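## Task

Get the cardboard box into the bin marked F4 so that no part of it sticks out past the bin's rim. The robot must not tip over or be left leaning, or the task fails. The box must stay in place by itself once the robot lets go; if only the robot's grip or contact keeps it there, it does not count.

## Robot and tools

Robot: a Hello Robot Stretch 4, about 1.6 m tall. It has an omni-wheel base (rim within 0.23 m of the base origin), a lift on a mast, one arm that telescopes forward, a three-joint wrist and a two-finger gripper. There is a single arm, so joint targets are given by name, not as per-arm lists. Loose objects may occasionally get nudged by something in the scene.

Frames: the base frame sits on the floor under the base centre, x forward, y left, z up. hand_pose is reported in this frame and marks a point between the open fingertips; it is approximate. With all wrist joints at 0 its axes line up with the base frame. The odometry frame is the base frame as it was when the scene began.

execute_actions: argument "actions" is a list holding exactly one action (or empty, which only returns state and images). Optional "cameras": list of head_camera, head_left_camera, head_right_camera, wrist_camera or all; omitted/null/["all"] gives all, [] gives none. An action contains "base", "joints", or both, plus optional "pace" and "contact_limits"; alternatively {"end_of_arm": "enable_torque"} alone. All motions in an action begin together.
- base: exactly one relative command, an offset from where the base last measured itself. translate_m: straight drive in metres, forward positive, -2 to 2. strafe_m: sideways metres, left positive, -2 to 2. rotate_rad: turn in place in radians, counter-clockwise (left) positive, -3.2 to 3.2.
- joints: absolute targets (not offsets). lift_m 0 to 1.2 m; arm_m 0 to 0.55 m extension; wrist_yaw_rad -1.134 to 4.276 (0 points ahead, positive turns left, 3.14 folded back, above 3.4 the arm may block it); wrist_pitch_rad -1.117 to 4.259 (0 level, 1.57 pointing down); wrist_roll_rad -1.117 to 4.259 (0 fingers level, positive rolls clockwise viewed from behind); gripper_m -0.038 to 0.141 m, the fingertip gap (negative means fingers press together). Done tolerances: lift/arm ±0.004, yaw/roll ±0.02, pitch ±0.05, gripper ±0.004. Out-of-range joint targets are clipped and flagged; any other bad value or unknown key rejects the whole call and nothing moves.
- pace: "slow", "default", "fast", "max". Base speeds 0.1/0.3/0.4/0.6 m/s and 1/2/3/4 rad/s; with the lift above 0.2 these are reduced, down to 0.3 m/s and 1 rad/s at full height.
- contact_limits: only arm_m, 0 (gentlest) to 0.75 (firmest), default 0.5; the arm stops when it pushes harder.
A part you leave out of an action may still be driving toward an earlier target without the status showing it. If a result reports a stop, later calls in the same reply are skipped.

wait: seconds 0 to 10; nothing new is commanded, returns state and images.
zoom_image: camera name and region [x0, y0, x1, y1] in that camera's pixel coordinates, top-left origin, at most 504x504; works on the latest full image.
finished_scene: pass the scene number; irreversible; reports success and gives the next task. Replying with no tool call ends everything.

Cameras: head_camera (420x560) on the mast top looking forward-down; turn the base to aim it. head_left_camera and head_right_camera are fisheyes (420x672) beside it, looking more steeply down and showing base and arm. wrist_camera (616x392) sits behind the fingers, fingertips near the bottom of its image. Calibration lines give K, distortion and T_world_to_cam from the base frame; these carry small errors, larger for the wrist camera.

Result lines: base_status / joint_status tell how each motion ended: done (for the base, wheels turned the commanded amount even if slipping), off_target, contact_stop_at_<key> (hit something; that part goes slack), limit_stop_at_<name> (built-in limit), time_out, torque_fault. limit_stop_at_tilt means lean over 6 degrees; lift, arm and wheels go slack and ignore commands until the lean drops. limit_stop_at_own_body means self-collision; move away from the body, and beware with pitch below -0.2 combined with large roll. torque_fault leaves a wrist or gripper motor limp until enable_torque is sent. on_its_own lists uncommanded behaviour; "held at" is the held target. lidar_m: 12 distances in 30-degree sectors, first straight ahead then counter-clockwise; "-" means nothing seen or closer than 0.25 m; it misses clear objects and thin legs and sees table tops. wrist_depth_mm: 7x7 grid of median depths, 100 to 2000 mm. base_odometry is wheel-based; if turned_by_wheels and turned_by_imu differ by over about 0.1 rad, a bump or slip occurred. base_tilt in degrees (forward/right positive) has a fixed offset up to about 1.5. motor_effort is percent of maximum with peak in brackets; a firm grasp shows in gripper_m effort, a load in a level gripper shifts wrist_pitch_rad effort.

Grasping: command a gripper_m smaller than the box width; squeezing harder pulls the box toward the wrist. Readings alone do not confirm a hold. If fingertips snag on a surface, raise the lift.

Start tip: send lift_m 0.4 with wrist_yaw_rad 0 together to unfold the wrist.

Avoid: turning or driving with over 1 kg held and arm_m above 0.2, especially fast; steady hard pushes or pulls, particularly with the gripper high; pressing the gripper into things (torque faults); dropping, slamming or knocking the box; leaving the box resting on the robot. Release it fully inside the bin, then withdraw.

Each tool is called as a command line: name --argument value for each argument, lists and objects as JSON in quotes; but a table of rows of numbers goes row by row, as --pt "numbers of a row", without its own name.

## Session

execute_actions --actions '[]'

Scene clock: 0.00 s.
base_odometry: x=+0.000 y=+0.000 heading=+0.000 (m, m, rad; odometry frame)
turned_by_wheels: +0.000 (rad since the last result)
turned_by_imu: +0.000 (rad since the last result)
base_tilt: forward=-0.3 right=-0.3 (deg)
lidar_m: 1.01 0.99 1.12 1.34 1.31 0.87 0.69 0.67 0.74 1.64 1.55 1.31
base_status: not commanded
joint_positions: lift_m=+0.172 arm_m=+0.000 wrist_yaw_rad=+3.152 wrist_pitch_rad=-0.002 wrist_roll_rad=-0.006 gripper_m=+0.057
joint_status: not commanded
motor_effort: lift_m=+21 arm_m=-1 wrist_yaw_rad=+0 wrist_pitch_rad=-6 wrist_roll_rad=+0 gripper_m=-2 wheel_0=+0 wheel_1=+0 wheel_2=+0 (%)
hand_pose: x=-0.1183 y=+0.0845 z=+0.3511 quat_wxyz=(-0.005, +0.001, -0.003, +1.000) (m; base frame)
wrist_depth_mm: - 143 263 904 1008 1118 1229 / - 115 142 891 991 1098 1205 / - 112 140 891 976 1078 1205 / - 121 154 878 960 1060 1182 / 140 139 798 866 946 1042 1182 / 224 741 768 866 214 1042 1160 / 225 723 768 842 878 820 946
pictures: head_camera, head_left_camera, head_right_camera, wrist_camera
Images, in order (width x height): head_camera 420x560, head_left_camera 420x672, head_right_camera 420x672, wrist_camera 616x392.

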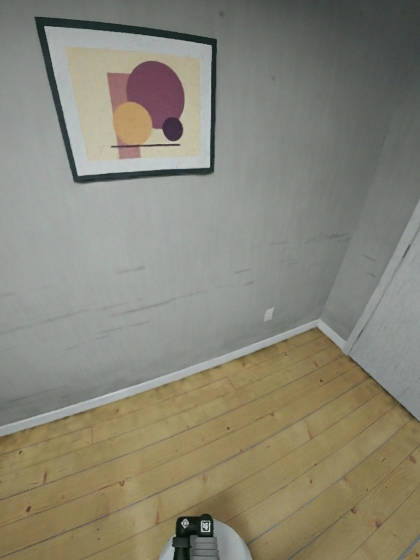

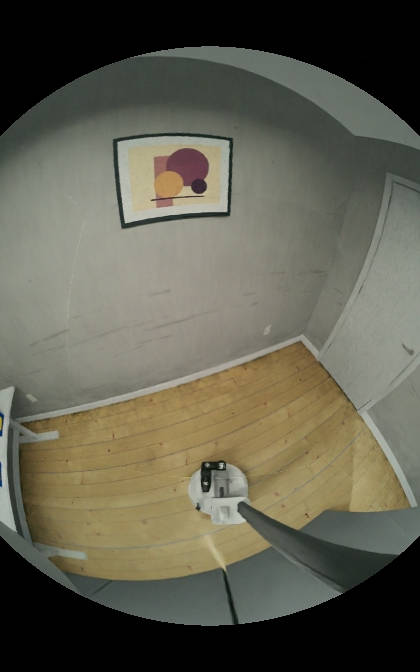

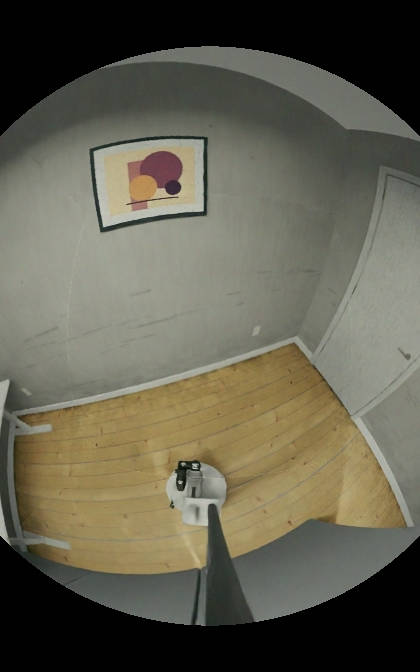

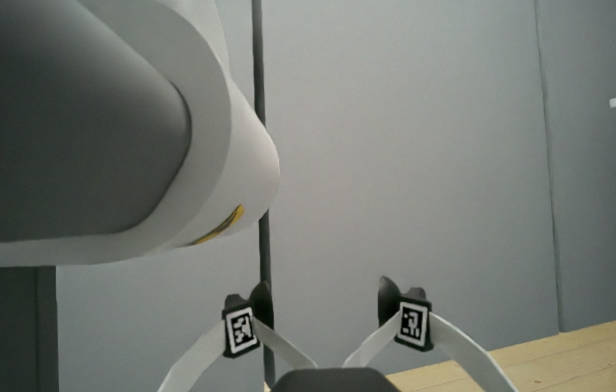

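execute_actions --actions '[{"base":{"rotate_rad":1.9},"joints":{"lift_m":0.9,"wrist_yaw_rad":0,"gripper_m":0.14}}]' --cameras '["head_camera","head_left_camera"]'

Scene clock: 3.83 s.
base_odometry: x=+0.000 y=+0.000 heading=+1.900 (m, m, rad; odometry frame)
turned_by_wheels: +1.900 (rad since the last result)
turned_by_imu: +1.881 (rad since the last result)
base_tilt: forward=-0.3 right=-0.4 (deg)
lidar_m: 1.30 1.06 0.73 0.67 0.70 0.92 1.59 1.58 1.07 0.98 1.01 1.34
base_status: done
joint_positions: lift_m=+0.900 arm_m=+0.000 wrist_yaw_rad=+0.000 wrist_pitch_rad=-0.002 wrist_roll_rad=-0.006 gripper_m=+0.140
joint_status: all done
motor_effort: lift_m=+23(25) arm_m=+0(0) wrist_yaw_rad=-1(8) wrist_pitch_rad=-9(8) wrist_roll_rad=-2(0) gripper_m=-1(1) wheel_0=-2(7) wheel_1=-1(6) wheel_2=-1(9) (%)
hand_pose: x=+0.4596 y=-0.0873 z=+1.0786 quat_wxyz=(+1.000, -0.003, -0.001, +0.000) (m; base frame)
wrist_depth_mm: 1336 1808 1863 1921 1921 1661 1229 / 1281 1808 1921 1921 1921 1708 1205 / 1255 1808 1808 1863 1863 1708 1205 / 1255 1756 1863 1863 1863 1708 1229 / 1255 1808 1808 1863 1808 1756 1255 / 1229 1499 1464 1397 1366 202 1229 / 1160 1078 1118 165 1098 1464 1229
pictures: head_camera, head_left_camera
Images, in order (width x height): head_camera 420x560, head_left_camera 420x672.

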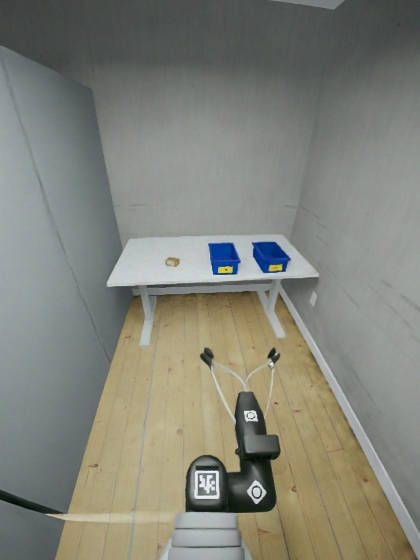

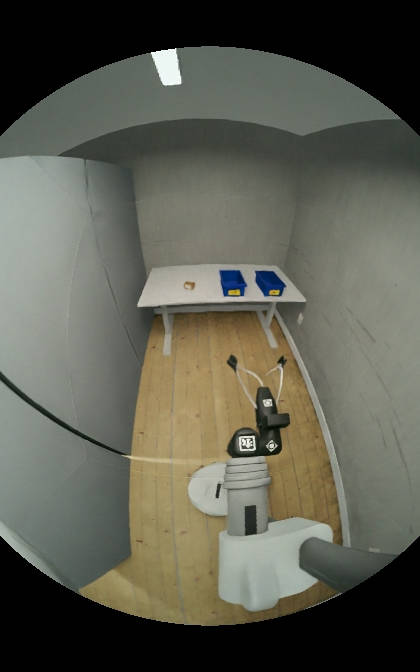

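execute_actions --actions '[{"base":{"strafe_m":0.37},"joints":{"wrist_pitch_rad":1.57,"lift_m":1.05}}]' --cameras '[]'

execute_actions --actions '[{"base":{"translate_m":0.9},"joints":{"arm_m":0.3}}]' --cameras '["head_camera","wrist_camera"]'

Scene clock: 6.60 s.
base_odometry: x=-0.350 y=-0.120 heading=+1.900 (m, m, rad; odometry frame)
turned_by_wheels: +0.000 (rad since the last result)
turned_by_imu: +0.001 (rad since the last result)
base_tilt: forward=-0.4 right=-0.5 (deg)
lidar_m: 1.27 0.50 0.34 0.30 0.31 0.43 1.63 1.61 1.46 1.35 1.40 1.39
base_status: done
joint_positions: lift_m=+1.050 arm_m=+0.000 wrist_yaw_rad=+0.000 wrist_pitch_rad=+1.570 wrist_roll_rad=-0.006 gripper_m=+0.140
joint_status: all done
motor_effort: lift_m=+23(27) arm_m=+0(0) wrist_yaw_rad=+0(2) wrist_pitch_rad=+2(7) wrist_roll_rad=-1(4) gripper_m=+1(1) wheel_0=+1(10) wheel_1=+1(10) wheel_2=+0(1) (%)
hand_pose: x=+0.1714 y=-0.0874 z=+0.9395 quat_wxyz=(+0.707, -0.002, +0.707, +0.002) (m; base frame)
wrist_depth_mm: 668 976 1182 1182 1160 1160 1138 / 640 960 1160 1160 1138 1138 1138 / 627 917 1160 1160 1138 1118 1118 / 615 891 1160 1138 1138 1118 1138 / 634 904 1160 917 1138 1118 1118 / 580 741 931 931 1118 203 1118 / 574 723 1138 160 1118 1098 1098
pictures: none
No camera images: the call's "cameras" was empty. Leave "cameras" out to get every camera's image.

Scene clock: 11.17 s.
base_odometry: x=-0.641 y=+0.732 heading=+1.899 (m, m, rad; odometry frame)
turned_by_wheels: +0.000 (rad since the last result)
turned_by_imu: -0.005 (rad since the last result)
base_tilt: forward=-0.3 right=-0.4 (deg)
lidar_m: 0.38 0.40 0.40 0.37 0.40 0.53 1.20 2.04 1.40 1.30 0.63 0.42
base_status: done
joint_positions: lift_m=+1.050 arm_m=+0.299 wrist_yaw_rad=+0.000 wrist_pitch_rad=+1.570 wrist_roll_rad=-0.006 gripper_m=+0.140
joint_status: all done
motor_effort: lift_m=+23(23) arm_m=+6(7) wrist_yaw_rad=+0(0) wrist_pitch_rad=-1(1) wrist_roll_rad=-1(1) gripper_m=+2(2) wheel_0=-1(6) wheel_1=-2(5) wheel_2=+0(8) (%)
hand_pose: x=+0.4701 y=-0.0874 z=+0.9395 quat_wxyz=(+0.707, -0.002, +0.707, +0.002) (m; base frame)
wrist_depth_mm: 459 455 452 452 445 442 442 / 452 452 449 445 445 442 439 / 455 449 445 442 442 439 433 / 449 449 442 439 439 436 436 / 449 445 442 439 436 433 430 / 442 442 436 436 436 203 1118 / 691 904 991 160 1118 1118 1098
pictures: head_camera, wrist_camera
camera_calibration (this result's frames):
wrist_camera: T_world_to_cam=[[-0.0472284, -0.998666, -0.0208832, -0.0329553], [-0.998011, 0.0480508, -0.0408132, 0.575237], [0.0417622, 0.0189142, -0.998949, 1.14874], [0, 0, 0, 1]] pos_world=[0.524562, -0.0822793, 1.17032]
Images, in order (width x height): head_camera 420x560, wrist_camera 616x392.

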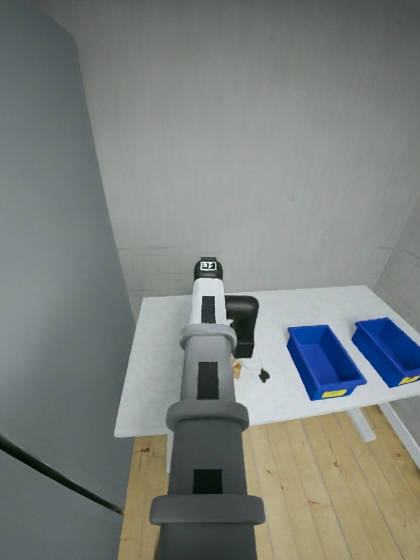

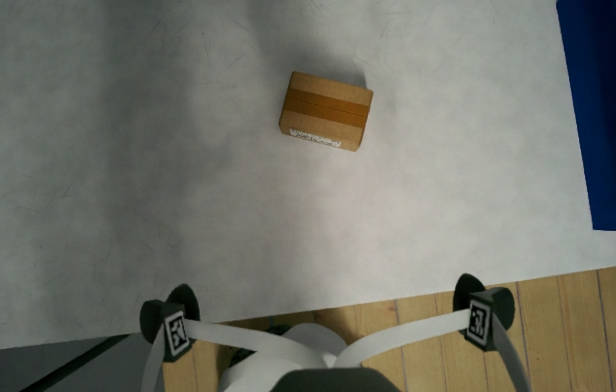

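zoom_image --camera "head_camera" --region '[280,320,420,410]'

execute_actions --actions '[{"joints":{"arm_m":0.46,"wrist_roll_rad":0.2}}]' --cameras '[]'

execute_actions --actions '[{"joints":{"lift_m":0.87}}]' --cameras '["wrist_camera"]'

execute_actions --actions '[{"joints":{"gripper_m":0.05}}]' --cameras '[]'

execute_actions --actions '[{"joints":{"lift_m":1.08,"wrist_roll_rad":0}}]' --cameras '["wrist_camera"]'

Region (280, 320, 420, 410) of head_camera's 420x560 image, scaled by 3.600, with more detail than that image has; it fills the top 324 rows of this view, and the rest is white.

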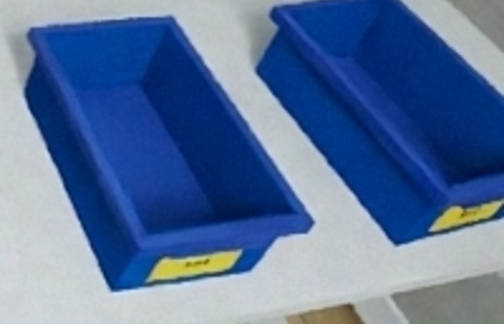

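Scene clock: 12.93 s.
base_odometry: x=-0.641 y=+0.732 heading=+1.899 (m, m, rad; odometry frame)
turned_by_wheels: +0.000 (rad since the last result)
turned_by_imu: +0.000 (rad since the last result)
base_tilt: forward=-0.3 right=-0.3 (deg)
lidar_m: 0.38 0.40 0.41 0.37 0.39 0.53 1.21 2.05 1.39 1.31 0.63 0.42
base_status: not commanded
joint_positions: lift_m=+1.050 arm_m=+0.459 wrist_yaw_rad=+0.000 wrist_pitch_rad=+1.570 wrist_roll_rad=+0.200 gripper_m=+0.140
joint_status: all done
motor_effort: lift_m=+23(23) arm_m=+7(6) wrist_yaw_rad=+0(0) wrist_pitch_rad=-1(2) wrist_roll_rad=+0(2) gripper_m=+0(1) wheel_0=-1(1) wheel_1=-2(2) wheel_2=+0(0) (%)
hand_pose: x=+0.6300 y=-0.0874 z=+0.9395 quat_wxyz=(+0.704, +0.070, +0.703, -0.070) (m; base frame)
wrist_depth_mm: 459 455 452 452 445 445 442 / 455 449 452 445 445 442 415 / 455 449 445 445 442 436 427 / 449 445 445 442 439 436 436 / 445 445 442 389 436 433 430 / 445 442 439 436 433 203 427 / 439 439 436 160 430 427 427
pictures: none
No camera images: the call's "cameras" was empty. Leave "cameras" out to get every camera's image.

Scene clock: 14.77 s.
base_odometry: x=-0.641 y=+0.732 heading=+1.899 (m, m, rad; odometry frame)
turned_by_wheels: +0.000 (rad since the last result)
turned_by_imu: +0.000 (rad since the last result)
base_tilt: forward=-0.2 right=-0.3 (deg)
lidar_m: 0.39 0.40 0.40 0.38 0.39 0.51 1.20 2.04 1.41 1.31 0.62 0.42
base_status: not commanded
joint_positions: lift_m=+0.870 arm_m=+0.459 wrist_yaw_rad=+0.000 wrist_pitch_rad=+1.570 wrist_roll_rad=+0.200 gripper_m=+0.140
joint_status: all done
motor_effort: lift_m=+17(22) arm_m=+7(7) wrist_yaw_rad=-1(0) wrist_pitch_rad=+0(0) wrist_roll_rad=+0(1) gripper_m=+0(1) wheel_0=-1(1) wheel_1=-2(2) wheel_2=+0(0) (%)
hand_pose: x=+0.6300 y=-0.0874 z=+0.7600 quat_wxyz=(+0.704, +0.070, +0.703, -0.070) (m; base frame)
wrist_depth_mm: 272 272 270 267 267 266 264 / 272 271 267 267 265 264 263 / 270 268 266 266 264 262 260 / 267 266 265 264 262 260 259 / 266 265 263 213 213 259 258 / 265 264 262 211 211 202 256 / 264 262 259 160 256 255 254
pictures: wrist_camera
camera_calibration (this result's frames):
wrist_camera: T_world_to_cam=[[-0.250311, -0.967937, -0.0210475, 0.101604], [-0.967133, 0.250988, -0.0407252, 0.725762], [0.0447021, 0.0101618, -0.998949, 0.960057], [0, 0, 0, 1]] pos_world=[0.684424, -0.0935673, 0.990743]
Images, in order (width x height): wrist_camera 616x392.

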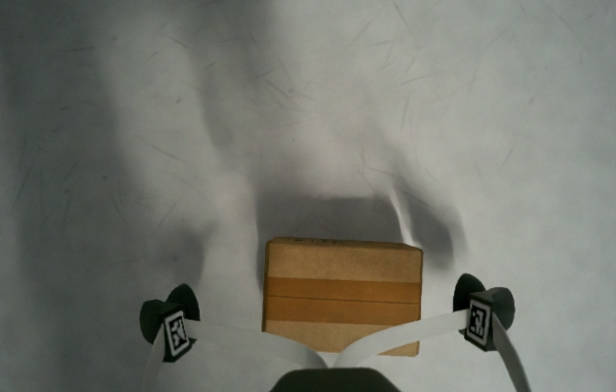

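Scene clock: 16.67 s.
base_odometry: x=-0.641 y=+0.732 heading=+1.899 (m, m, rad; odometry frame)
turned_by_wheels: +0.000 (rad since the last result)
turned_by_imu: +0.000 (rad since the last result)
base_tilt: forward=-0.4 right=-0.4 (deg)
lidar_m: 0.37 0.40 0.41 0.37 0.39 0.51 1.21 2.05 1.40 1.30 0.64 0.42
base_status: not commanded
joint_positions: lift_m=+0.870 arm_m=+0.459 wrist_yaw_rad=+0.000 wrist_pitch_rad=+1.570 wrist_roll_rad=+0.200 gripper_m=+0.051
joint_status: all done
motor_effort: lift_m=+18(18) arm_m=+7(7) wrist_yaw_rad=+0(3) wrist_pitch_rad=+0(0) wrist_roll_rad=+1(1) gripper_m=-26(25) wheel_0=-1(1) wheel_1=-2(2) wheel_2=+0(0) (%)
hand_pose: x=+0.6300 y=-0.0874 z=+0.7600 quat_wxyz=(+0.704, +0.070, +0.703, -0.070) (m; base frame)
wrist_depth_mm: 272 272 270 268 266 265 264 / 271 270 268 267 265 264 262 / 270 268 267 264 263 262 260 / 268 266 264 263 262 260 258 / 266 265 263 204 259 258 257 / 265 264 206 203 202 257 256 / 263 262 258 202 201 255 255
pictures: none
No camera images: the call's "cameras" was empty. Leave "cameras" out to get every camera's image.

Scene clock: 18.63 s.
base_odometry: x=-0.641 y=+0.732 heading=+1.899 (m, m, rad; odometry frame)
turned_by_wheels: +0.000 (rad since the last result)
turned_by_imu: +0.000 (rad since the last result)
base_tilt: forward=-0.3 right=-0.5 (deg)
lidar_m: 0.38 0.38 0.42 0.38 0.39 0.53 1.21 2.04 1.40 1.31 0.64 0.41
base_status: not commanded
joint_positions: lift_m=+1.080 arm_m=+0.459 wrist_yaw_rad=+0.000 wrist_pitch_rad=+1.570 wrist_roll_rad=+0.000 gripper_m=+0.051
joint_status: all done
motor_effort: lift_m=+24(23) arm_m=+6(7) wrist_yaw_rad=-1(0) wrist_pitch_rad=-2(2) wrist_roll_rad=-3(7) gripper_m=-24(23) wheel_0=-1(1) wheel_1=-2(2) wheel_2=+0(0) (%)
hand_pose: x=+0.6300 y=-0.0874 z=+0.9694 quat_wxyz=(+0.707, +0.000, +0.707, +0.000) (m; base frame)
wrist_depth_mm: 488 484 480 480 477 473 469 / 484 480 480 477 473 473 469 / 480 480 477 477 473 466 462 / 480 477 473 473 466 466 459 / 477 477 473 204 462 462 459 / 473 469 205 202 202 459 455 / 469 469 462 202 200 455 455
pictures: wrist_camera
camera_calibration (this result's frames):
wrist_camera: T_world_to_cam=[[-0.0539328, -0.998326, -0.0208831, -0.0205235], [-0.99767, 0.0547488, -0.0407016, 0.736343], [0.0417768, 0.0186393, -0.998953, 1.17191], [0, 0, 0, 1]] pos_world=[0.684562, -0.0826466, 1.20022]
Images, in order (width x height): wrist_camera 616x392.

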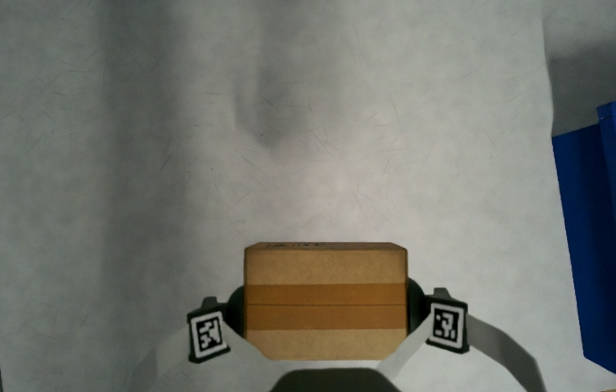

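Labels unreadable; move to first bin and back off to read.

execute_actions --actions '[{"base":{"strafe_m":-0.4}}]' --cameras '[]'

execute_actions --actions '[{"base":{"translate_m":-0.4},"joints":{"arm_m":0,"wrist_pitch_rad":0.3,"lift_m":0.75}}]' --cameras '["head_camera","wrist_camera"]'

Scene clock: 21.73 s.
base_odometry: x=-0.262 y=+0.861 heading=+1.900 (m, m, rad; odometry frame)
turned_by_wheels: +0.000 (rad since the last result)
turned_by_imu: +0.000 (rad since the last result)
base_tilt: forward=-0.3 right=-0.4 (deg)
lidar_m: 0.41 0.43 0.56 0.75 0.80 1.06 2.49 1.40 0.98 0.90 0.71 0.48
base_status: done
joint_positions: lift_m=+1.080 arm_m=+0.459 wrist_yaw_rad=+0.000 wrist_pitch_rad=+1.570 wrist_roll_rad=+0.000 gripper_m=+0.051
joint_status: not commanded
motor_effort: lift_m=+23(24) arm_m=+6(6) wrist_yaw_rad=-1(1) wrist_pitch_rad=-1(1) wrist_roll_rad=-2(2) gripper_m=-23(26) wheel_0=+0(8) wheel_1=+2(6) wheel_2=+0(0) (%)
hand_pose: x=+0.6300 y=-0.0874 z=+0.9695 quat_wxyz=(+0.707, +0.000, +0.707, +0.000) (m; base frame)
wrist_depth_mm: 488 484 480 480 477 473 469 / 484 480 480 473 469 469 404 / 480 480 397 439 466 469 389 / 480 477 466 466 466 462 402 / 473 473 397 204 347 462 421 / 473 469 206 203 202 459 439 / 473 469 347 202 201 452 455
pictures: none
No camera images: the call's "cameras" was empty. Leave "cameras" out to get every camera's image.

Scene clock: 24.57 s.
base_odometry: x=-0.133 y=+0.483 heading=+1.899 (m, m, rad; odometry frame)
turned_by_wheels: +0.000 (rad since the last result)
turned_by_imu: +0.002 (rad since the last result)
base_tilt: forward=-0.3 right=-0.4 (deg)
lidar_m: 0.80 0.84 0.80 0.74 0.76 1.01 2.08 1.47 1.01 0.94 0.96 0.89
base_status: done
joint_positions: lift_m=+0.750 arm_m=+0.001 wrist_yaw_rad=+0.000 wrist_pitch_rad=+0.304 wrist_roll_rad=+0.000 gripper_m=+0.051
joint_status: all done
motor_effort: lift_m=+18(21) arm_m=-6(5) wrist_yaw_rad=+0(2) wrist_pitch_rad=-10(14) wrist_roll_rad=-2(3) gripper_m=-24(25) wheel_0=-1(3) wheel_1=+0(4) wheel_2=+0(8) (%)
hand_pose: x=+0.4474 y=-0.0875 z=+0.8422 quat_wxyz=(+0.988, +0.000, +0.151, +0.000) (m; base frame)
wrist_depth_mm: 1205 1229 1255 1281 1281 1308 1098 / 1255 1281 1281 1308 1336 1336 1118 / 1281 1336 1336 1308 1336 931 1060 / 1078 1025 960 668 809 699 715 / 654 683 668 204 654 1397 1138 / 1160 1464 206 202 202 1118 1182 / 1205 1255 1308 202 200 1160 1160
pictures: head_camera, wrist_camera
camera_calibration (this result's frames):
wrist_camera: T_world_to_cam=[[0.00359904, -0.998326, -0.05772, -0.0277905], [-0.260189, 0.0547974, -0.964001, 0.996617], [0.965551, 0.0184876, -0.259556, 0.0163477], [0, 0, 0, 1]] pos_world=[0.243624, -0.0826583, 0.963379]
Images, in order (width x height): head_camera 420x560, wrist_camera 616x392.

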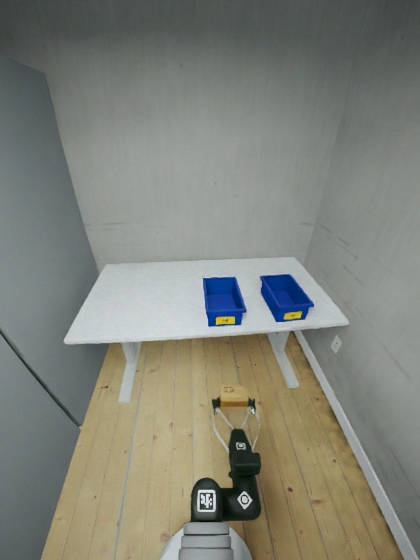

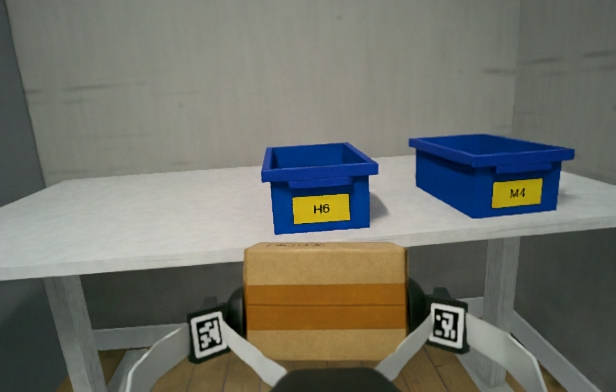

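Neither. Look around.

execute_actions --actions '[{"base":{"rotate_rad":2.9}}]' --cameras '["head_camera","head_left_camera"]'

Scene clock: 27.37 s.
base_odometry: x=-0.133 y=+0.483 heading=-1.484 (m, m, rad; odometry frame)
turned_by_wheels: +2.900 (rad since the last result)
turned_by_imu: +2.871 (rad since the last result)
base_tilt: forward=-0.4 right=-0.3 (deg)
lidar_m: 1.37 2.06 1.13 0.93 0.94 1.04 0.81 0.82 0.92 0.73 0.72 0.85
base_status: done
joint_positions: lift_m=+0.750 arm_m=+0.001 wrist_yaw_rad=+0.000 wrist_pitch_rad=+0.303 wrist_roll_rad=+0.000 gripper_m=+0.051
joint_status: not commanded
motor_effort: lift_m=+20(20) arm_m=-6(6) wrist_yaw_rad=-3(1) wrist_pitch_rad=-8(11) wrist_roll_rad=-3(2) gripper_m=-25(24) wheel_0=+0(7) wheel_1=+1(6) wheel_2=+0(8) (%)
hand_pose: x=+0.4475 y=-0.0874 z=+0.8421 quat_wxyz=(+0.989, +0.000, +0.151, +0.000) (m; base frame)
wrist_depth_mm: 1499 1618 1756 1808 1863 759 615 / 1537 1618 1756 1863 - 798 621 / 1576 1708 1756 - - 798 647 / 1661 1708 1863 - - 831 654 / 1661 1808 1921 205 1078 866 668 / 1708 1756 206 202 202 798 676 / 1430 1336 1281 202 201 820 691
pictures: head_camera, head_left_camera
Images, in order (width x height): head_camera 420x560, head_left_camera 420x672.

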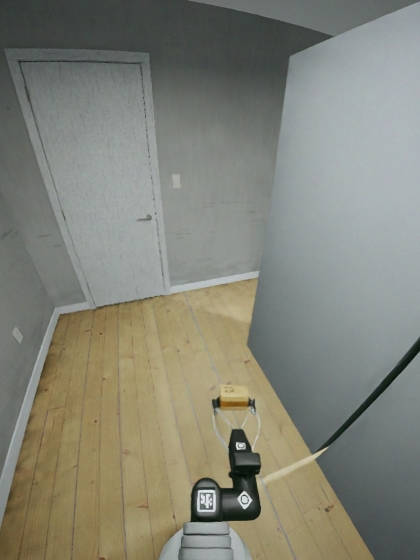

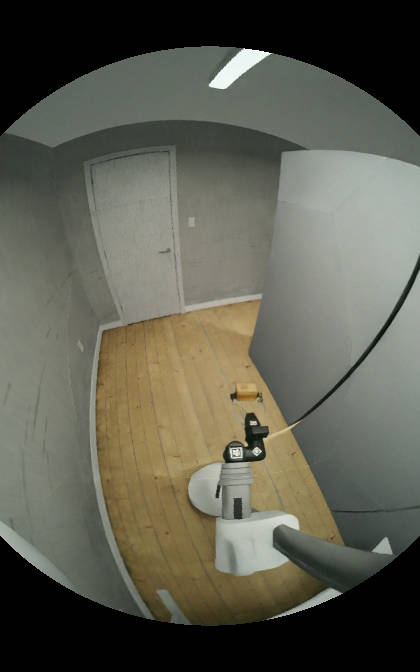

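execute_actions --actions '[{"base":{"rotate_rad":0.3},"joints":{"wrist_pitch_rad":1.57}}]' --cameras '[]'

execute_actions --actions '[{"base":{"translate_m":1.6}}]' --cameras '[]'

execute_actions --actions '[{"base":{"rotate_rad":-1.57}}]' --cameras '["head_camera","head_left_camera"]'

Scene clock: 28.83 s.
base_odometry: x=-0.133 y=+0.483 heading=-1.184 (m, m, rad; odometry frame)
turned_by_wheels: +0.300 (rad since the last result)
turned_by_imu: +0.297 (rad since the last result)
base_tilt: forward=-0.4 right=-0.3 (deg)
lidar_m: 2.04 1.39 0.98 0.94 0.98 0.89 0.80 0.83 0.78 0.73 0.77 1.06
base_status: done
joint_positions: lift_m=+0.750 arm_m=+0.001 wrist_yaw_rad=+0.000 wrist_pitch_rad=+1.570 wrist_roll_rad=+0.000 gripper_m=+0.051
joint_status: all done
motor_effort: lift_m=+20(20) arm_m=-6(6) wrist_yaw_rad=+2(0) wrist_pitch_rad=+1(9) wrist_roll_rad=-3(2) gripper_m=-25(25) wheel_0=-1(6) wheel_1=+1(7) wheel_2=-1(5) (%)
hand_pose: x=+0.1724 y=-0.0874 z=+0.6398 quat_wxyz=(+0.708, +0.000, +0.707, +0.000) (m; base frame)
wrist_depth_mm: 878 878 878 866 866 854 854 / 878 878 866 866 854 854 842 / 878 866 854 866 854 842 842 / 866 866 854 854 854 831 842 / 854 866 654 204 842 842 842 / 866 854 206 203 201 831 831 / 854 842 634 202 201 831 820
pictures: none
No camera images: the call's "cameras" was empty. Leave "cameras" out to get every camera's image.

Scene clock: 35.63 s.
base_odometry: x=+0.471 y=-0.999 heading=-1.184 (m, m, rad; odometry frame)
turned_by_wheels: +0.000 (rad since the last result)
turned_by_imu: -0.009 (rad since the last result)
base_tilt: forward=-0.4 right=-0.2 (deg)
lidar_m: 0.45 0.52 0.69 0.99 1.03 1.35 3.24 1.03 0.79 2.23 0.78 0.52
base_status: done
joint_positions: lift_m=+0.750 arm_m=+0.001 wrist_yaw_rad=+0.000 wrist_pitch_rad=+1.570 wrist_roll_rad=+0.000 gripper_m=+0.051
joint_status: not commanded
motor_effort: lift_m=+20(20) arm_m=-6(6) wrist_yaw_rad=+0(0) wrist_pitch_rad=+0(1) wrist_roll_rad=+0(2) gripper_m=-24(26) wheel_0=+0(5) wheel_1=+0(6) wheel_2=+0(8) (%)
hand_pose: x=+0.1723 y=-0.0874 z=+0.6398 quat_wxyz=(+0.707, +0.000, +0.707, +0.000) (m; base frame)
wrist_depth_mm: 544 564 585 609 640 699 723 / 741 778 809 866 854 854 842 / 878 866 866 854 854 842 842 / 878 866 854 854 842 842 831 / 866 854 661 204 842 842 831 / 866 854 206 203 202 831 820 / 854 854 634 202 201 820 820
pictures: none
No camera images: the call's "cameras" was empty. Leave "cameras" out to get every camera's image.

Scene clock: 37.70 s.
base_odometry: x=+0.471 y=-0.999 heading=-2.754 (m, m, rad; odometry frame)
turned_by_wheels: -1.570 (rad since the last result)
turned_by_imu: -1.555 (rad since the last result)
base_tilt: forward=-0.4 right=-0.4 (deg)
lidar_m: 2.31 0.80 0.51 0.46 0.52 0.72 0.99 1.03 1.35 2.40 1.04 0.82
base_status: done
joint_positions: lift_m=+0.750 arm_m=+0.001 wrist_yaw_rad=+0.000 wrist_pitch_rad=+1.570 wrist_roll_rad=+0.000 gripper_m=+0.051
joint_status: not commanded
motor_effort: lift_m=+20(20) arm_m=-6(6) wrist_yaw_rad=+1(0) wrist_pitch_rad=-2(1) wrist_roll_rad=-3(2) gripper_m=-24(25) wheel_0=+1(8) wheel_1=+1(8) wheel_2=-1(6) (%)
hand_pose: x=+0.1723 y=-0.0874 z=+0.6398 quat_wxyz=(+0.707, +0.000, +0.707, +0.000) (m; base frame)
wrist_depth_mm: 891 878 891 866 866 866 842 / 878 878 866 854 854 854 842 / 866 866 866 854 854 842 842 / 854 866 866 854 854 842 831 / 842 866 654 204 842 842 831 / 820 842 206 203 202 831 820 / 820 842 634 202 201 831 831
pictures: head_camera, head_left_camera
Images, in order (width x height): head_camera 420x560, head_left_camera 420x672.

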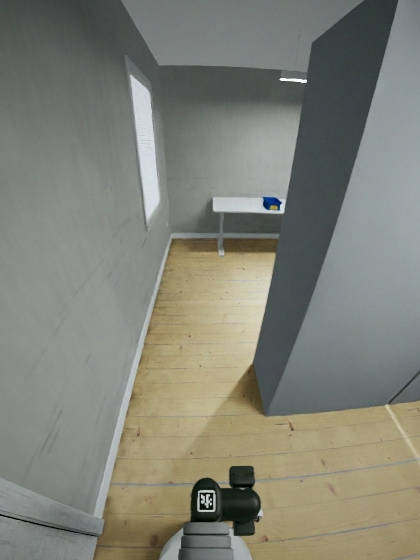

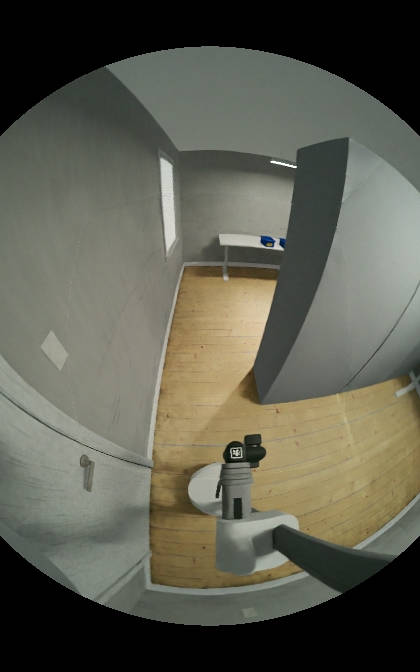

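execute_actions --actions '[{"base":{"translate_m":1.9},"joints":{"wrist_pitch_rad":0.3}}]' --cameras '[]'

execute_actions --actions '[{"base":{"strafe_m":-0.9}}]' --cameras '["head_camera","wrist_camera"]'

Scene clock: 45.63 s.
base_odometry: x=-1.288 y=-1.718 heading=-2.754 (m, m, rad; odometry frame)
turned_by_wheels: +0.000 (rad since the last result)
turned_by_imu: -0.009 (rad since the last result)
base_tilt: forward=-0.3 right=-0.3 (deg)
lidar_m: 1.07 0.85 0.60 0.59 0.60 0.84 2.03 0.79 0.96 2.35 1.55 1.09
base_status: done
joint_positions: lift_m=+0.750 arm_m=+0.001 wrist_yaw_rad=+0.000 wrist_pitch_rad=+0.303 wrist_roll_rad=+0.000 gripper_m=+0.051
joint_status: all done
motor_effort: lift_m=+20(20) arm_m=-6(6) wrist_yaw_rad=-1(1) wrist_pitch_rad=-10(16) wrist_roll_rad=-2(2) gripper_m=-26(23) wheel_0=+1(7) wheel_1=+1(4) wheel_2=+0(9) (%)
hand_pose: x=+0.4474 y=-0.0874 z=+0.8421 quat_wxyz=(+0.989, +0.000, +0.151, +0.000) (m; base frame)
wrist_depth_mm: 1118 1430 1464 1464 1430 1464 1499 / 1060 1464 1499 1499 1499 1537 1537 / 1060 1537 1537 1576 1537 1576 1060 / 1060 1537 1618 1618 991 1042 991 / 1025 1499 1661 204 1661 1661 1708 / 991 1499 206 202 202 1618 1576 / 1025 1229 1308 202 201 1205 1308
pictures: none
No camera images: the call's "cameras" was empty. Leave "cameras" out to get every camera's image.

Scene clock: 49.97 s.
base_odometry: x=-1.628 y=-0.884 heading=-2.753 (m, m, rad; odometry frame)
turned_by_wheels: +0.000 (rad since the last result)
turned_by_imu: +0.000 (rad since the last result)
base_tilt: forward=-0.3 right=-0.3 (deg)
lidar_m: 1.08 1.11 1.53 1.48 1.52 0.70 0.65 0.67 0.91 1.44 1.47 1.12
base_status: done
joint_positions: lift_m=+0.750 arm_m=+0.001 wrist_yaw_rad=+0.000 wrist_pitch_rad=+0.303 wrist_roll_rad=+0.000 gripper_m=+0.051
joint_status: not commanded
motor_effort: lift_m=+20(20) arm_m=-6(6) wrist_yaw_rad=-1(0) wrist_pitch_rad=-10(8) wrist_roll_rad=-3(2) gripper_m=-26(24) wheel_0=+1(9) wheel_1=+1(5) wheel_2=+0(0) (%)
hand_pose: x=+0.4474 y=-0.0874 z=+0.8421 quat_wxyz=(+0.989, +0.000, +0.151, +0.000) (m; base frame)
wrist_depth_mm: 1499 1464 1464 1499 1499 1499 1537 / 1537 1499 1499 1537 1537 1537 1537 / 1576 1576 1537 1576 1138 1576 1618 / 1078 1008 976 904 904 1025 1708 / 1708 1708 1708 204 1708 1756 1756 / 1756 1708 206 202 202 1576 1618 / 1430 1308 1308 202 201 1229 1281
pictures: head_camera, wrist_camera
camera_calibration (this result's frames):
wrist_camera: T_world_to_cam=[[0.00378259, -0.998326, -0.0577076, -0.0278421], [-0.259949, 0.0547425, -0.964069, 0.996478], [0.965615, 0.0186477, -0.259307, 0.0161209], [0, 0, 0, 1]] pos_world=[0.243572, -0.0826458, 0.963248]
Images, in order (width x height): head_camera 420x560, wrist_camera 616x392.

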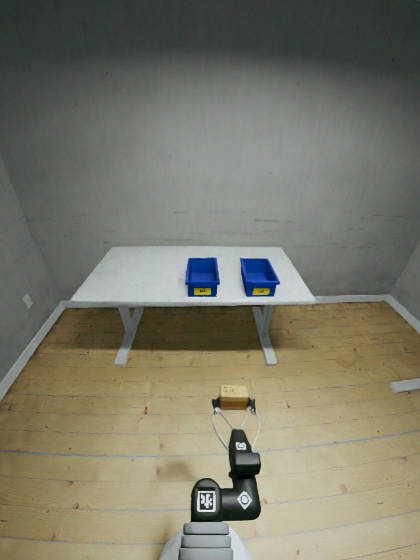

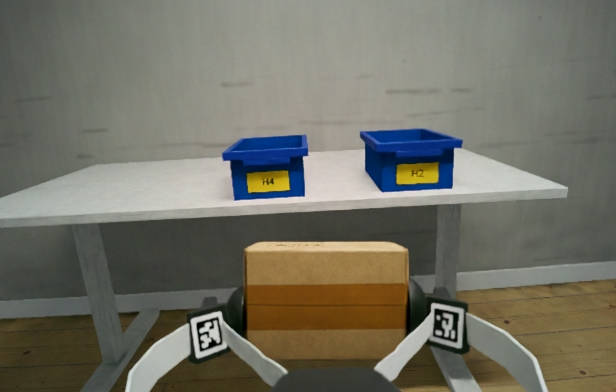

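execute_actions --actions '[{"base":{"rotate_rad":-1.52}}]' --cameras '[]'

execute_actions --actions '[{"base":{"translate_m":0.5}}]' --cameras '["head_camera","wrist_camera"]'

Scene clock: 52.17 s.
base_odometry: x=-1.628 y=-0.884 heading=+2.010 (m, m, rad; odometry frame)
turned_by_wheels: -1.520 (rad since the last result)
turned_by_imu: -1.505 (rad since the last result)
base_tilt: forward=-0.4 right=-0.5 (deg)
lidar_m: 1.44 1.50 1.12 1.08 1.14 1.52 1.49 1.55 0.69 0.63 0.69 0.96
base_status: done
joint_positions: lift_m=+0.750 arm_m=+0.001 wrist_yaw_rad=+0.000 wrist_pitch_rad=+0.303 wrist_roll_rad=+0.000 gripper_m=+0.051
joint_status: not commanded
motor_effort: lift_m=+20(20) arm_m=-6(6) wrist_yaw_rad=+0(0) wrist_pitch_rad=-10(11) wrist_roll_rad=-1(2) gripper_m=-23(24) wheel_0=+2(6) wheel_1=-1(8) wheel_2=+1(7) (%)
hand_pose: x=+0.4474 y=-0.0874 z=+0.8421 quat_wxyz=(+0.989, +0.000, +0.151, +0.000) (m; base frame)
wrist_depth_mm: 1808 1808 1863 1756 1808 1708 917 / 1863 1863 1205 1464 1499 1756 960 / - - - - 1921 1863 991 / - - - - - 1661 1025 / - - - 205 - 1983 1008 / 1808 1756 206 202 202 1205 1118 / 1430 1336 1308 202 201 1205 1138
pictures: none
No camera images: the call's "cameras" was empty. Leave "cameras" out to get every camera's image.

Scene clock: 55.33 s.
base_odometry: x=-1.841 y=-0.432 heading=+2.010 (m, m, rad; odometry frame)
turned_by_wheels: +0.000 (rad since the last result)
turned_by_imu: -0.003 (rad since the last result)
base_tilt: forward=-0.3 right=-0.4 (deg)
lidar_m: 0.95 1.00 1.93 1.05 1.13 1.58 1.98 0.96 0.70 0.65 0.70 0.97
base_status: done
joint_positions: lift_m=+0.750 arm_m=+0.001 wrist_yaw_rad=+0.000 wrist_pitch_rad=+0.303 wrist_roll_rad=+0.000 gripper_m=+0.051
joint_status: not commanded
motor_effort: lift_m=+20(20) arm_m=-6(6) wrist_yaw_rad=-2(1) wrist_pitch_rad=-10(10) wrist_roll_rad=-2(2) gripper_m=-26(27) wheel_0=-1(8) wheel_1=+0(6) wheel_2=+0(9) (%)
hand_pose: x=+0.4474 y=-0.0874 z=+0.8421 quat_wxyz=(+0.989, +0.000, +0.151, +0.000) (m; base frame)
wrist_depth_mm: 1366 1366 1397 1366 1336 1336 1308 / 1430 1397 723 1397 715 1336 1336 / 1098 1464 1499 1499 1464 1397 1397 / 1499 1537 1537 1537 1537 1430 1397 / 1576 1576 1576 204 1205 1537 1042 / 1661 1708 206 203 202 1499 1464 / 1397 1336 1281 202 201 1205 1182
pictures: head_camera, wrist_camera
camera_calibration (this result's frames):
wrist_camera: T_world_to_cam=[[0.00371971, -0.998327, -0.057704, -0.0278346], [-0.259945, 0.0547554, -0.96407, 0.996478], [0.965616, 0.0185859, -0.259307, 0.0161182], [0, 0, 0, 1]] pos_world=[0.24357, -0.0826502, 0.963248]
Images, in order (width x height): head_camera 420x560, wrist_camera 616x392.

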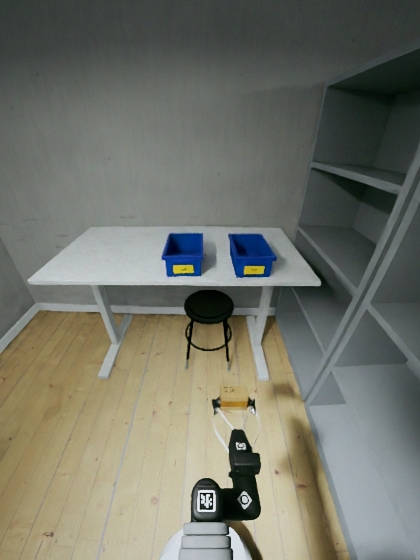

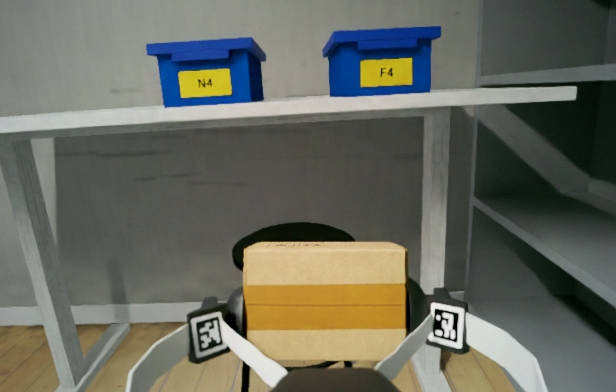

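execute_actions --actions '[{"base":{"strafe_m":-0.13},"joints":{"lift_m":1.2,"wrist_pitch_rad":0.6}}]' --cameras '[]'

execute_actions --actions '[{"base":{"translate_m":0.45},"joints":{"arm_m":0.3}}]' --cameras '[]'

execute_actions --actions '[{"joints":{"arm_m":0.37,"wrist_pitch_rad":1.0}}]' --cameras '["head_right_camera","wrist_camera"]'

Scene clock: 58.40 s.
base_odometry: x=-1.723 y=-0.377 heading=+2.010 (m, m, rad; odometry frame)
turned_by_wheels: +0.000 (rad since the last result)
turned_by_imu: +0.000 (rad since the last result)
base_tilt: forward=-0.5 right=-0.3 (deg)
lidar_m: 0.96 0.99 1.37 1.19 1.28 1.79 1.99 0.77 0.56 0.53 0.54 0.78
base_status: done
joint_positions: lift_m=+1.199 arm_m=+0.001 wrist_yaw_rad=+0.000 wrist_pitch_rad=+0.603 wrist_roll_rad=+0.000 gripper_m=+0.051
joint_status: all done
joint sent to its limit — the command would take lift_m past its upper limit, so that joint was sent only as far as its limit.
motor_effort: lift_m=+24(25) arm_m=-6(6) wrist_yaw_rad=-1(2) wrist_pitch_rad=-8(7) wrist_roll_rad=-2(2) gripper_m=-25(25) wheel_0=+0(8) wheel_1=+2(5) wheel_2=+0(0) (%)
hand_pose: x=+0.4097 y=-0.0874 z=+1.2133 quat_wxyz=(+0.955, +0.000, +0.297, +0.000) (m; base frame)
wrist_depth_mm: 1336 1366 1366 1366 1366 1308 1281 / 1464 1430 1464 1430 1430 1308 1205 / 1160 991 1025 842 1008 1537 854 / 917 878 904 866 1281 1430 732 / 1808 1921 1336 204 1756 1281 732 / 1756 1756 206 203 202 1042 750 / 1576 1499 1430 202 200 960 842
pictures: none
No camera images: the call's "cameras" was empty. Leave "cameras" out to get every camera's image.

Scene clock: 61.37 s.
base_odometry: x=-1.915 y=+0.031 heading=+2.010 (m, m, rad; odometry frame)
turned_by_wheels: +0.000 (rad since the last result)
turned_by_imu: -0.002 (rad since the last result)
base_tilt: forward=-0.3 right=-0.4 (deg)
lidar_m: 0.49 0.53 0.73 1.23 1.25 1.80 2.44 0.76 0.57 0.53 0.56 0.52
base_status: done
joint_positions: lift_m=+1.199 arm_m=+0.299 wrist_yaw_rad=+0.000 wrist_pitch_rad=+0.603 wrist_roll_rad=+0.000 gripper_m=+0.051
joint_status: all done
motor_effort: lift_m=+23(24) arm_m=+6(8) wrist_yaw_rad=-2(1) wrist_pitch_rad=-8(9) wrist_roll_rad=-2(1) gripper_m=-25(26) wheel_0=+0(5) wheel_1=+0(4) wheel_2=+2(9) (%)
hand_pose: x=+0.7074 y=-0.0874 z=+1.2134 quat_wxyz=(+0.955, +0.000, +0.297, +0.000) (m; base frame)
wrist_depth_mm: 691 691 691 691 691 691 683 / 741 750 750 750 750 741 723 / 820 809 809 809 798 809 768 / 854 842 831 798 788 854 750 / 691 683 668 204 615 627 891 / 433 569 206 202 202 530 539 / 442 442 342 202 201 436 452
pictures: none
No camera images: the call's "cameras" was empty. Leave "cameras" out to get every camera's image.

Scene clock: 62.50 s.
base_odometry: x=-1.915 y=+0.031 heading=+2.010 (m, m, rad; odometry frame)
turned_by_wheels: +0.000 (rad since the last result)
turned_by_imu: +0.000 (rad since the last result)
base_tilt: forward=-0.4 right=-0.3 (deg)
lidar_m: 0.50 0.53 0.72 1.21 1.25 1.79 2.45 0.78 0.57 0.53 0.57 0.54
base_status: not commanded
joint_positions: lift_m=+1.199 arm_m=+0.369 wrist_yaw_rad=+0.000 wrist_pitch_rad=+1.002 wrist_roll_rad=+0.000 gripper_m=+0.051
joint_status: all done
motor_effort: lift_m=+23(23) arm_m=+7(5) wrist_yaw_rad=+0(1) wrist_pitch_rad=-6(7) wrist_roll_rad=-2(1) gripper_m=-24(25) wheel_0=+0(0) wheel_1=+0(0) wheel_2=+2(2) (%)
hand_pose: x=+0.6952 y=-0.0874 z=+1.1339 quat_wxyz=(+0.877, +0.000, +0.480, +0.000) (m; base frame)
wrist_depth_mm: 707 707 691 691 683 699 707 / 647 634 621 609 597 591 778 / 569 559 549 544 535 530 549 / 387 500 384 375 368 473 469 / 366 449 351 204 322 430 424 / 353 415 206 202 201 389 389 / 355 375 262 201 201 252 359
pictures: head_right_camera, wrist_camera
camera_calibration (this result's frames):
wrist_camera: T_world_to_cam=[[-0.0342161, -0.998327, -0.0466167, 0.0018972], [-0.818916, 0.0547436, -0.571297, 1.28548], [0.572893, 0.0186276, -0.819419, 0.760662], [0, 0, 0, 1]] pos_world=[0.616986, -0.0826471, 1.35778]
Images, in order (width x height): head_right_camera 420x672, wrist_camera 616x392.

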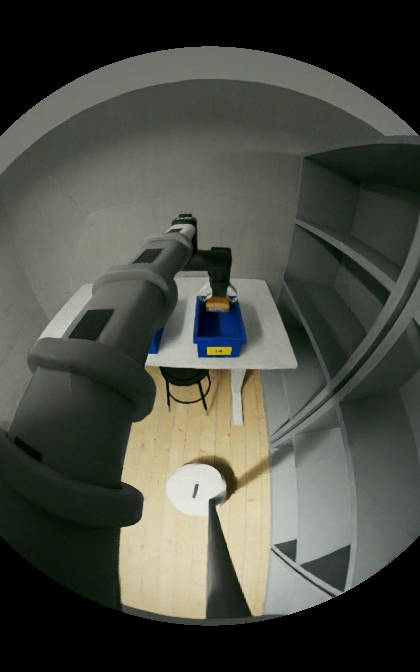

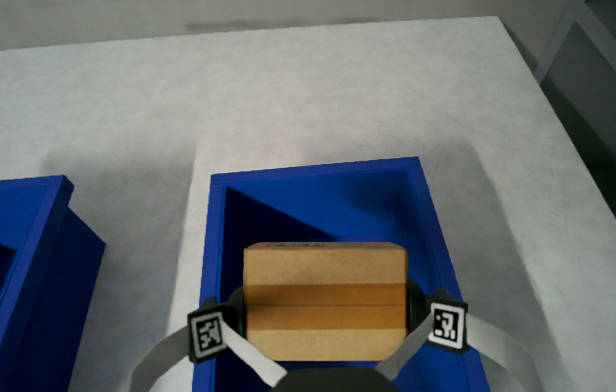

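Inside. Pitch down while extending, lower, release.

execute_actions --actions '[{"joints":{"arm_m":0.5,"wrist_pitch_rad":1.57,"lift_m":1.14},"pace":"slow"}]' --cameras '[]'

execute_actions --actions '[{"joints":{"gripper_m":0.1}}]' --cameras '[]'

execute_actions --actions '[{"joints":{"lift_m":1.2}}]' --cameras '["head_right_camera","wrist_camera"]'

Scene clock: 65.27 s.
base_odometry: x=-1.915 y=+0.031 heading=+2.010 (m, m, rad; odometry frame)
turned_by_wheels: +0.000 (rad since the last result)
turned_by_imu: +0.000 (rad since the last result)
base_tilt: forward=-0.5 right=-0.3 (deg)
lidar_m: 0.50 0.54 0.74 1.23 1.24 1.81 2.44 0.77 0.55 0.53 0.56 0.53
base_status: not commanded
joint_positions: lift_m=+1.140 arm_m=+0.499 wrist_yaw_rad=+0.000 wrist_pitch_rad=+1.570 wrist_roll_rad=+0.000 gripper_m=+0.051
joint_status: all done
motor_effort: lift_m=+18(21) arm_m=+7(7) wrist_yaw_rad=+0(6) wrist_pitch_rad=+1(20) wrist_roll_rad=-1(0) gripper_m=-24(27) wheel_0=+0(0) wheel_1=+0(0) wheel_2=+2(2) (%)
hand_pose: x=+0.6700 y=-0.0874 z=+1.0299 quat_wxyz=(+0.707, +0.000, +0.707, +0.000) (m; base frame)
wrist_depth_mm: 314 314 189 187 186 185 303 / 312 310 225 230 234 200 300 / 310 309 286 300 300 215 298 / 309 306 282 300 298 217 297 / 307 304 248 204 296 219 296 / 304 303 204 202 202 189 236 / 303 301 215 202 201 190 178
pictures: none
No camera images: the call's "cameras" was empty. Leave "cameras" out to get every camera's image.

Scene clock: 66.60 s.
base_odometry: x=-1.915 y=+0.031 heading=+2.010 (m, m, rad; odometry frame)
turned_by_wheels: +0.000 (rad since the last result)
turned_by_imu: +0.000 (rad since the last result)
base_tilt: forward=-0.3 right=-0.3 (deg)
lidar_m: 0.50 0.53 0.73 1.22 1.24 1.80 2.45 0.77 0.57 0.53 0.56 0.52
base_status: not commanded
joint_positions: lift_m=+1.140 arm_m=+0.499 wrist_yaw_rad=+0.000 wrist_pitch_rad=+1.570 wrist_roll_rad=+0.000 gripper_m=+0.100
joint_status: all done
motor_effort: lift_m=+18(18) arm_m=+7(7) wrist_yaw_rad=-2(2) wrist_pitch_rad=+1(0) wrist_roll_rad=-1(1) gripper_m=-2(26) wheel_0=+0(0) wheel_1=+0(0) wheel_2=+2(2) (%)
hand_pose: x=+0.6700 y=-0.0874 z=+1.0299 quat_wxyz=(+0.707, +0.000, +0.707, +0.000) (m; base frame)
wrist_depth_mm: 314 312 189 187 186 185 303 / 312 206 227 230 234 198 301 / 310 206 301 301 300 200 298 / 309 204 301 300 298 202 297 / 307 202 298 259 296 203 296 / 304 200 218 248 247 189 294 / 303 183 262 166 291 179 293
pictures: none
No camera images: the call's "cameras" was empty. Leave "cameras" out to get every camera's image.

Scene clock: 67.77 s.
base_odometry: x=-1.915 y=+0.031 heading=+2.010 (m, m, rad; odometry frame)
turned_by_wheels: +0.000 (rad since the last result)
turned_by_imu: +0.000 (rad since the last result)
base_tilt: forward=-0.3 right=-0.4 (deg)
lidar_m: 0.49 0.53 0.75 1.22 1.25 1.79 2.45 0.78 0.56 0.53 0.55 0.52
base_status: not commanded
joint_positions: lift_m=+1.199 arm_m=+0.499 wrist_yaw_rad=+0.000 wrist_pitch_rad=+1.570 wrist_roll_rad=+0.000 gripper_m=+0.100
joint_status: all done
joint sent to its limit — the command would take lift_m past its upper limit, so that joint was sent only as far as its limit.
motor_effort: lift_m=+23(25) arm_m=+6(7) wrist_yaw_rad=-1(0) wrist_pitch_rad=+1(0) wrist_roll_rad=-1(1) gripper_m=-1(0) wheel_0=-1(0) wheel_1=+0(0) wheel_2=+2(2) (%)
hand_pose: x=+0.6700 y=-0.0874 z=+1.0884 quat_wxyz=(+0.707, +0.000, +0.707, +0.000) (m; base frame)
wrist_depth_mm: 375 373 370 368 366 362 362 / 373 370 248 252 256 359 359 / 364 368 307 359 357 357 357 / 362 366 307 357 355 355 355 / 357 364 303 306 353 265 353 / 349 359 218 306 304 236 351 / 349 357 262 351 298 235 347
pictures: head_right_camera, wrist_camera
camera_calibration (this result's frames):
wrist_camera: T_world_to_cam=[[-0.0532233, -0.998364, -0.020894, -0.0163464], [-0.9977, 0.0540442, -0.0409133, 0.781319], [0.0419756, 0.0186684, -0.998944, 1.28895], [0, 0, 0, 1]] pos_world=[0.724548, -0.082608, 1.31921]
Images, in order (width x height): head_right_camera 420x672, wrist_camera 616x392.

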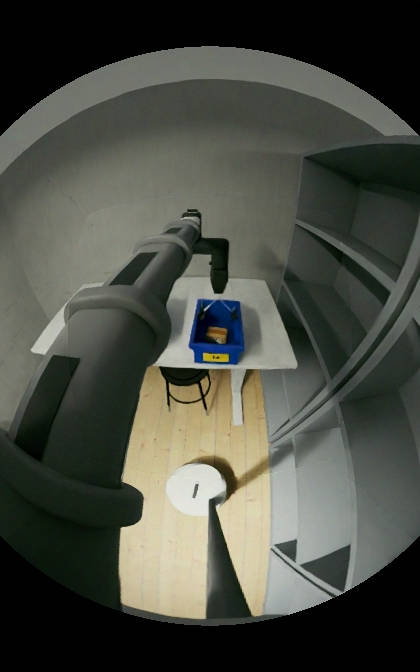

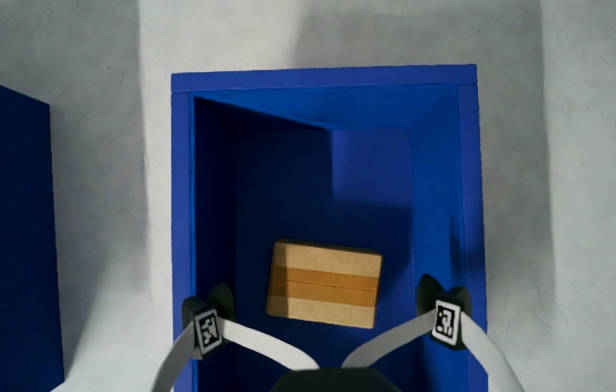

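finished_scene --scene 1

The scene is finished: the task was done.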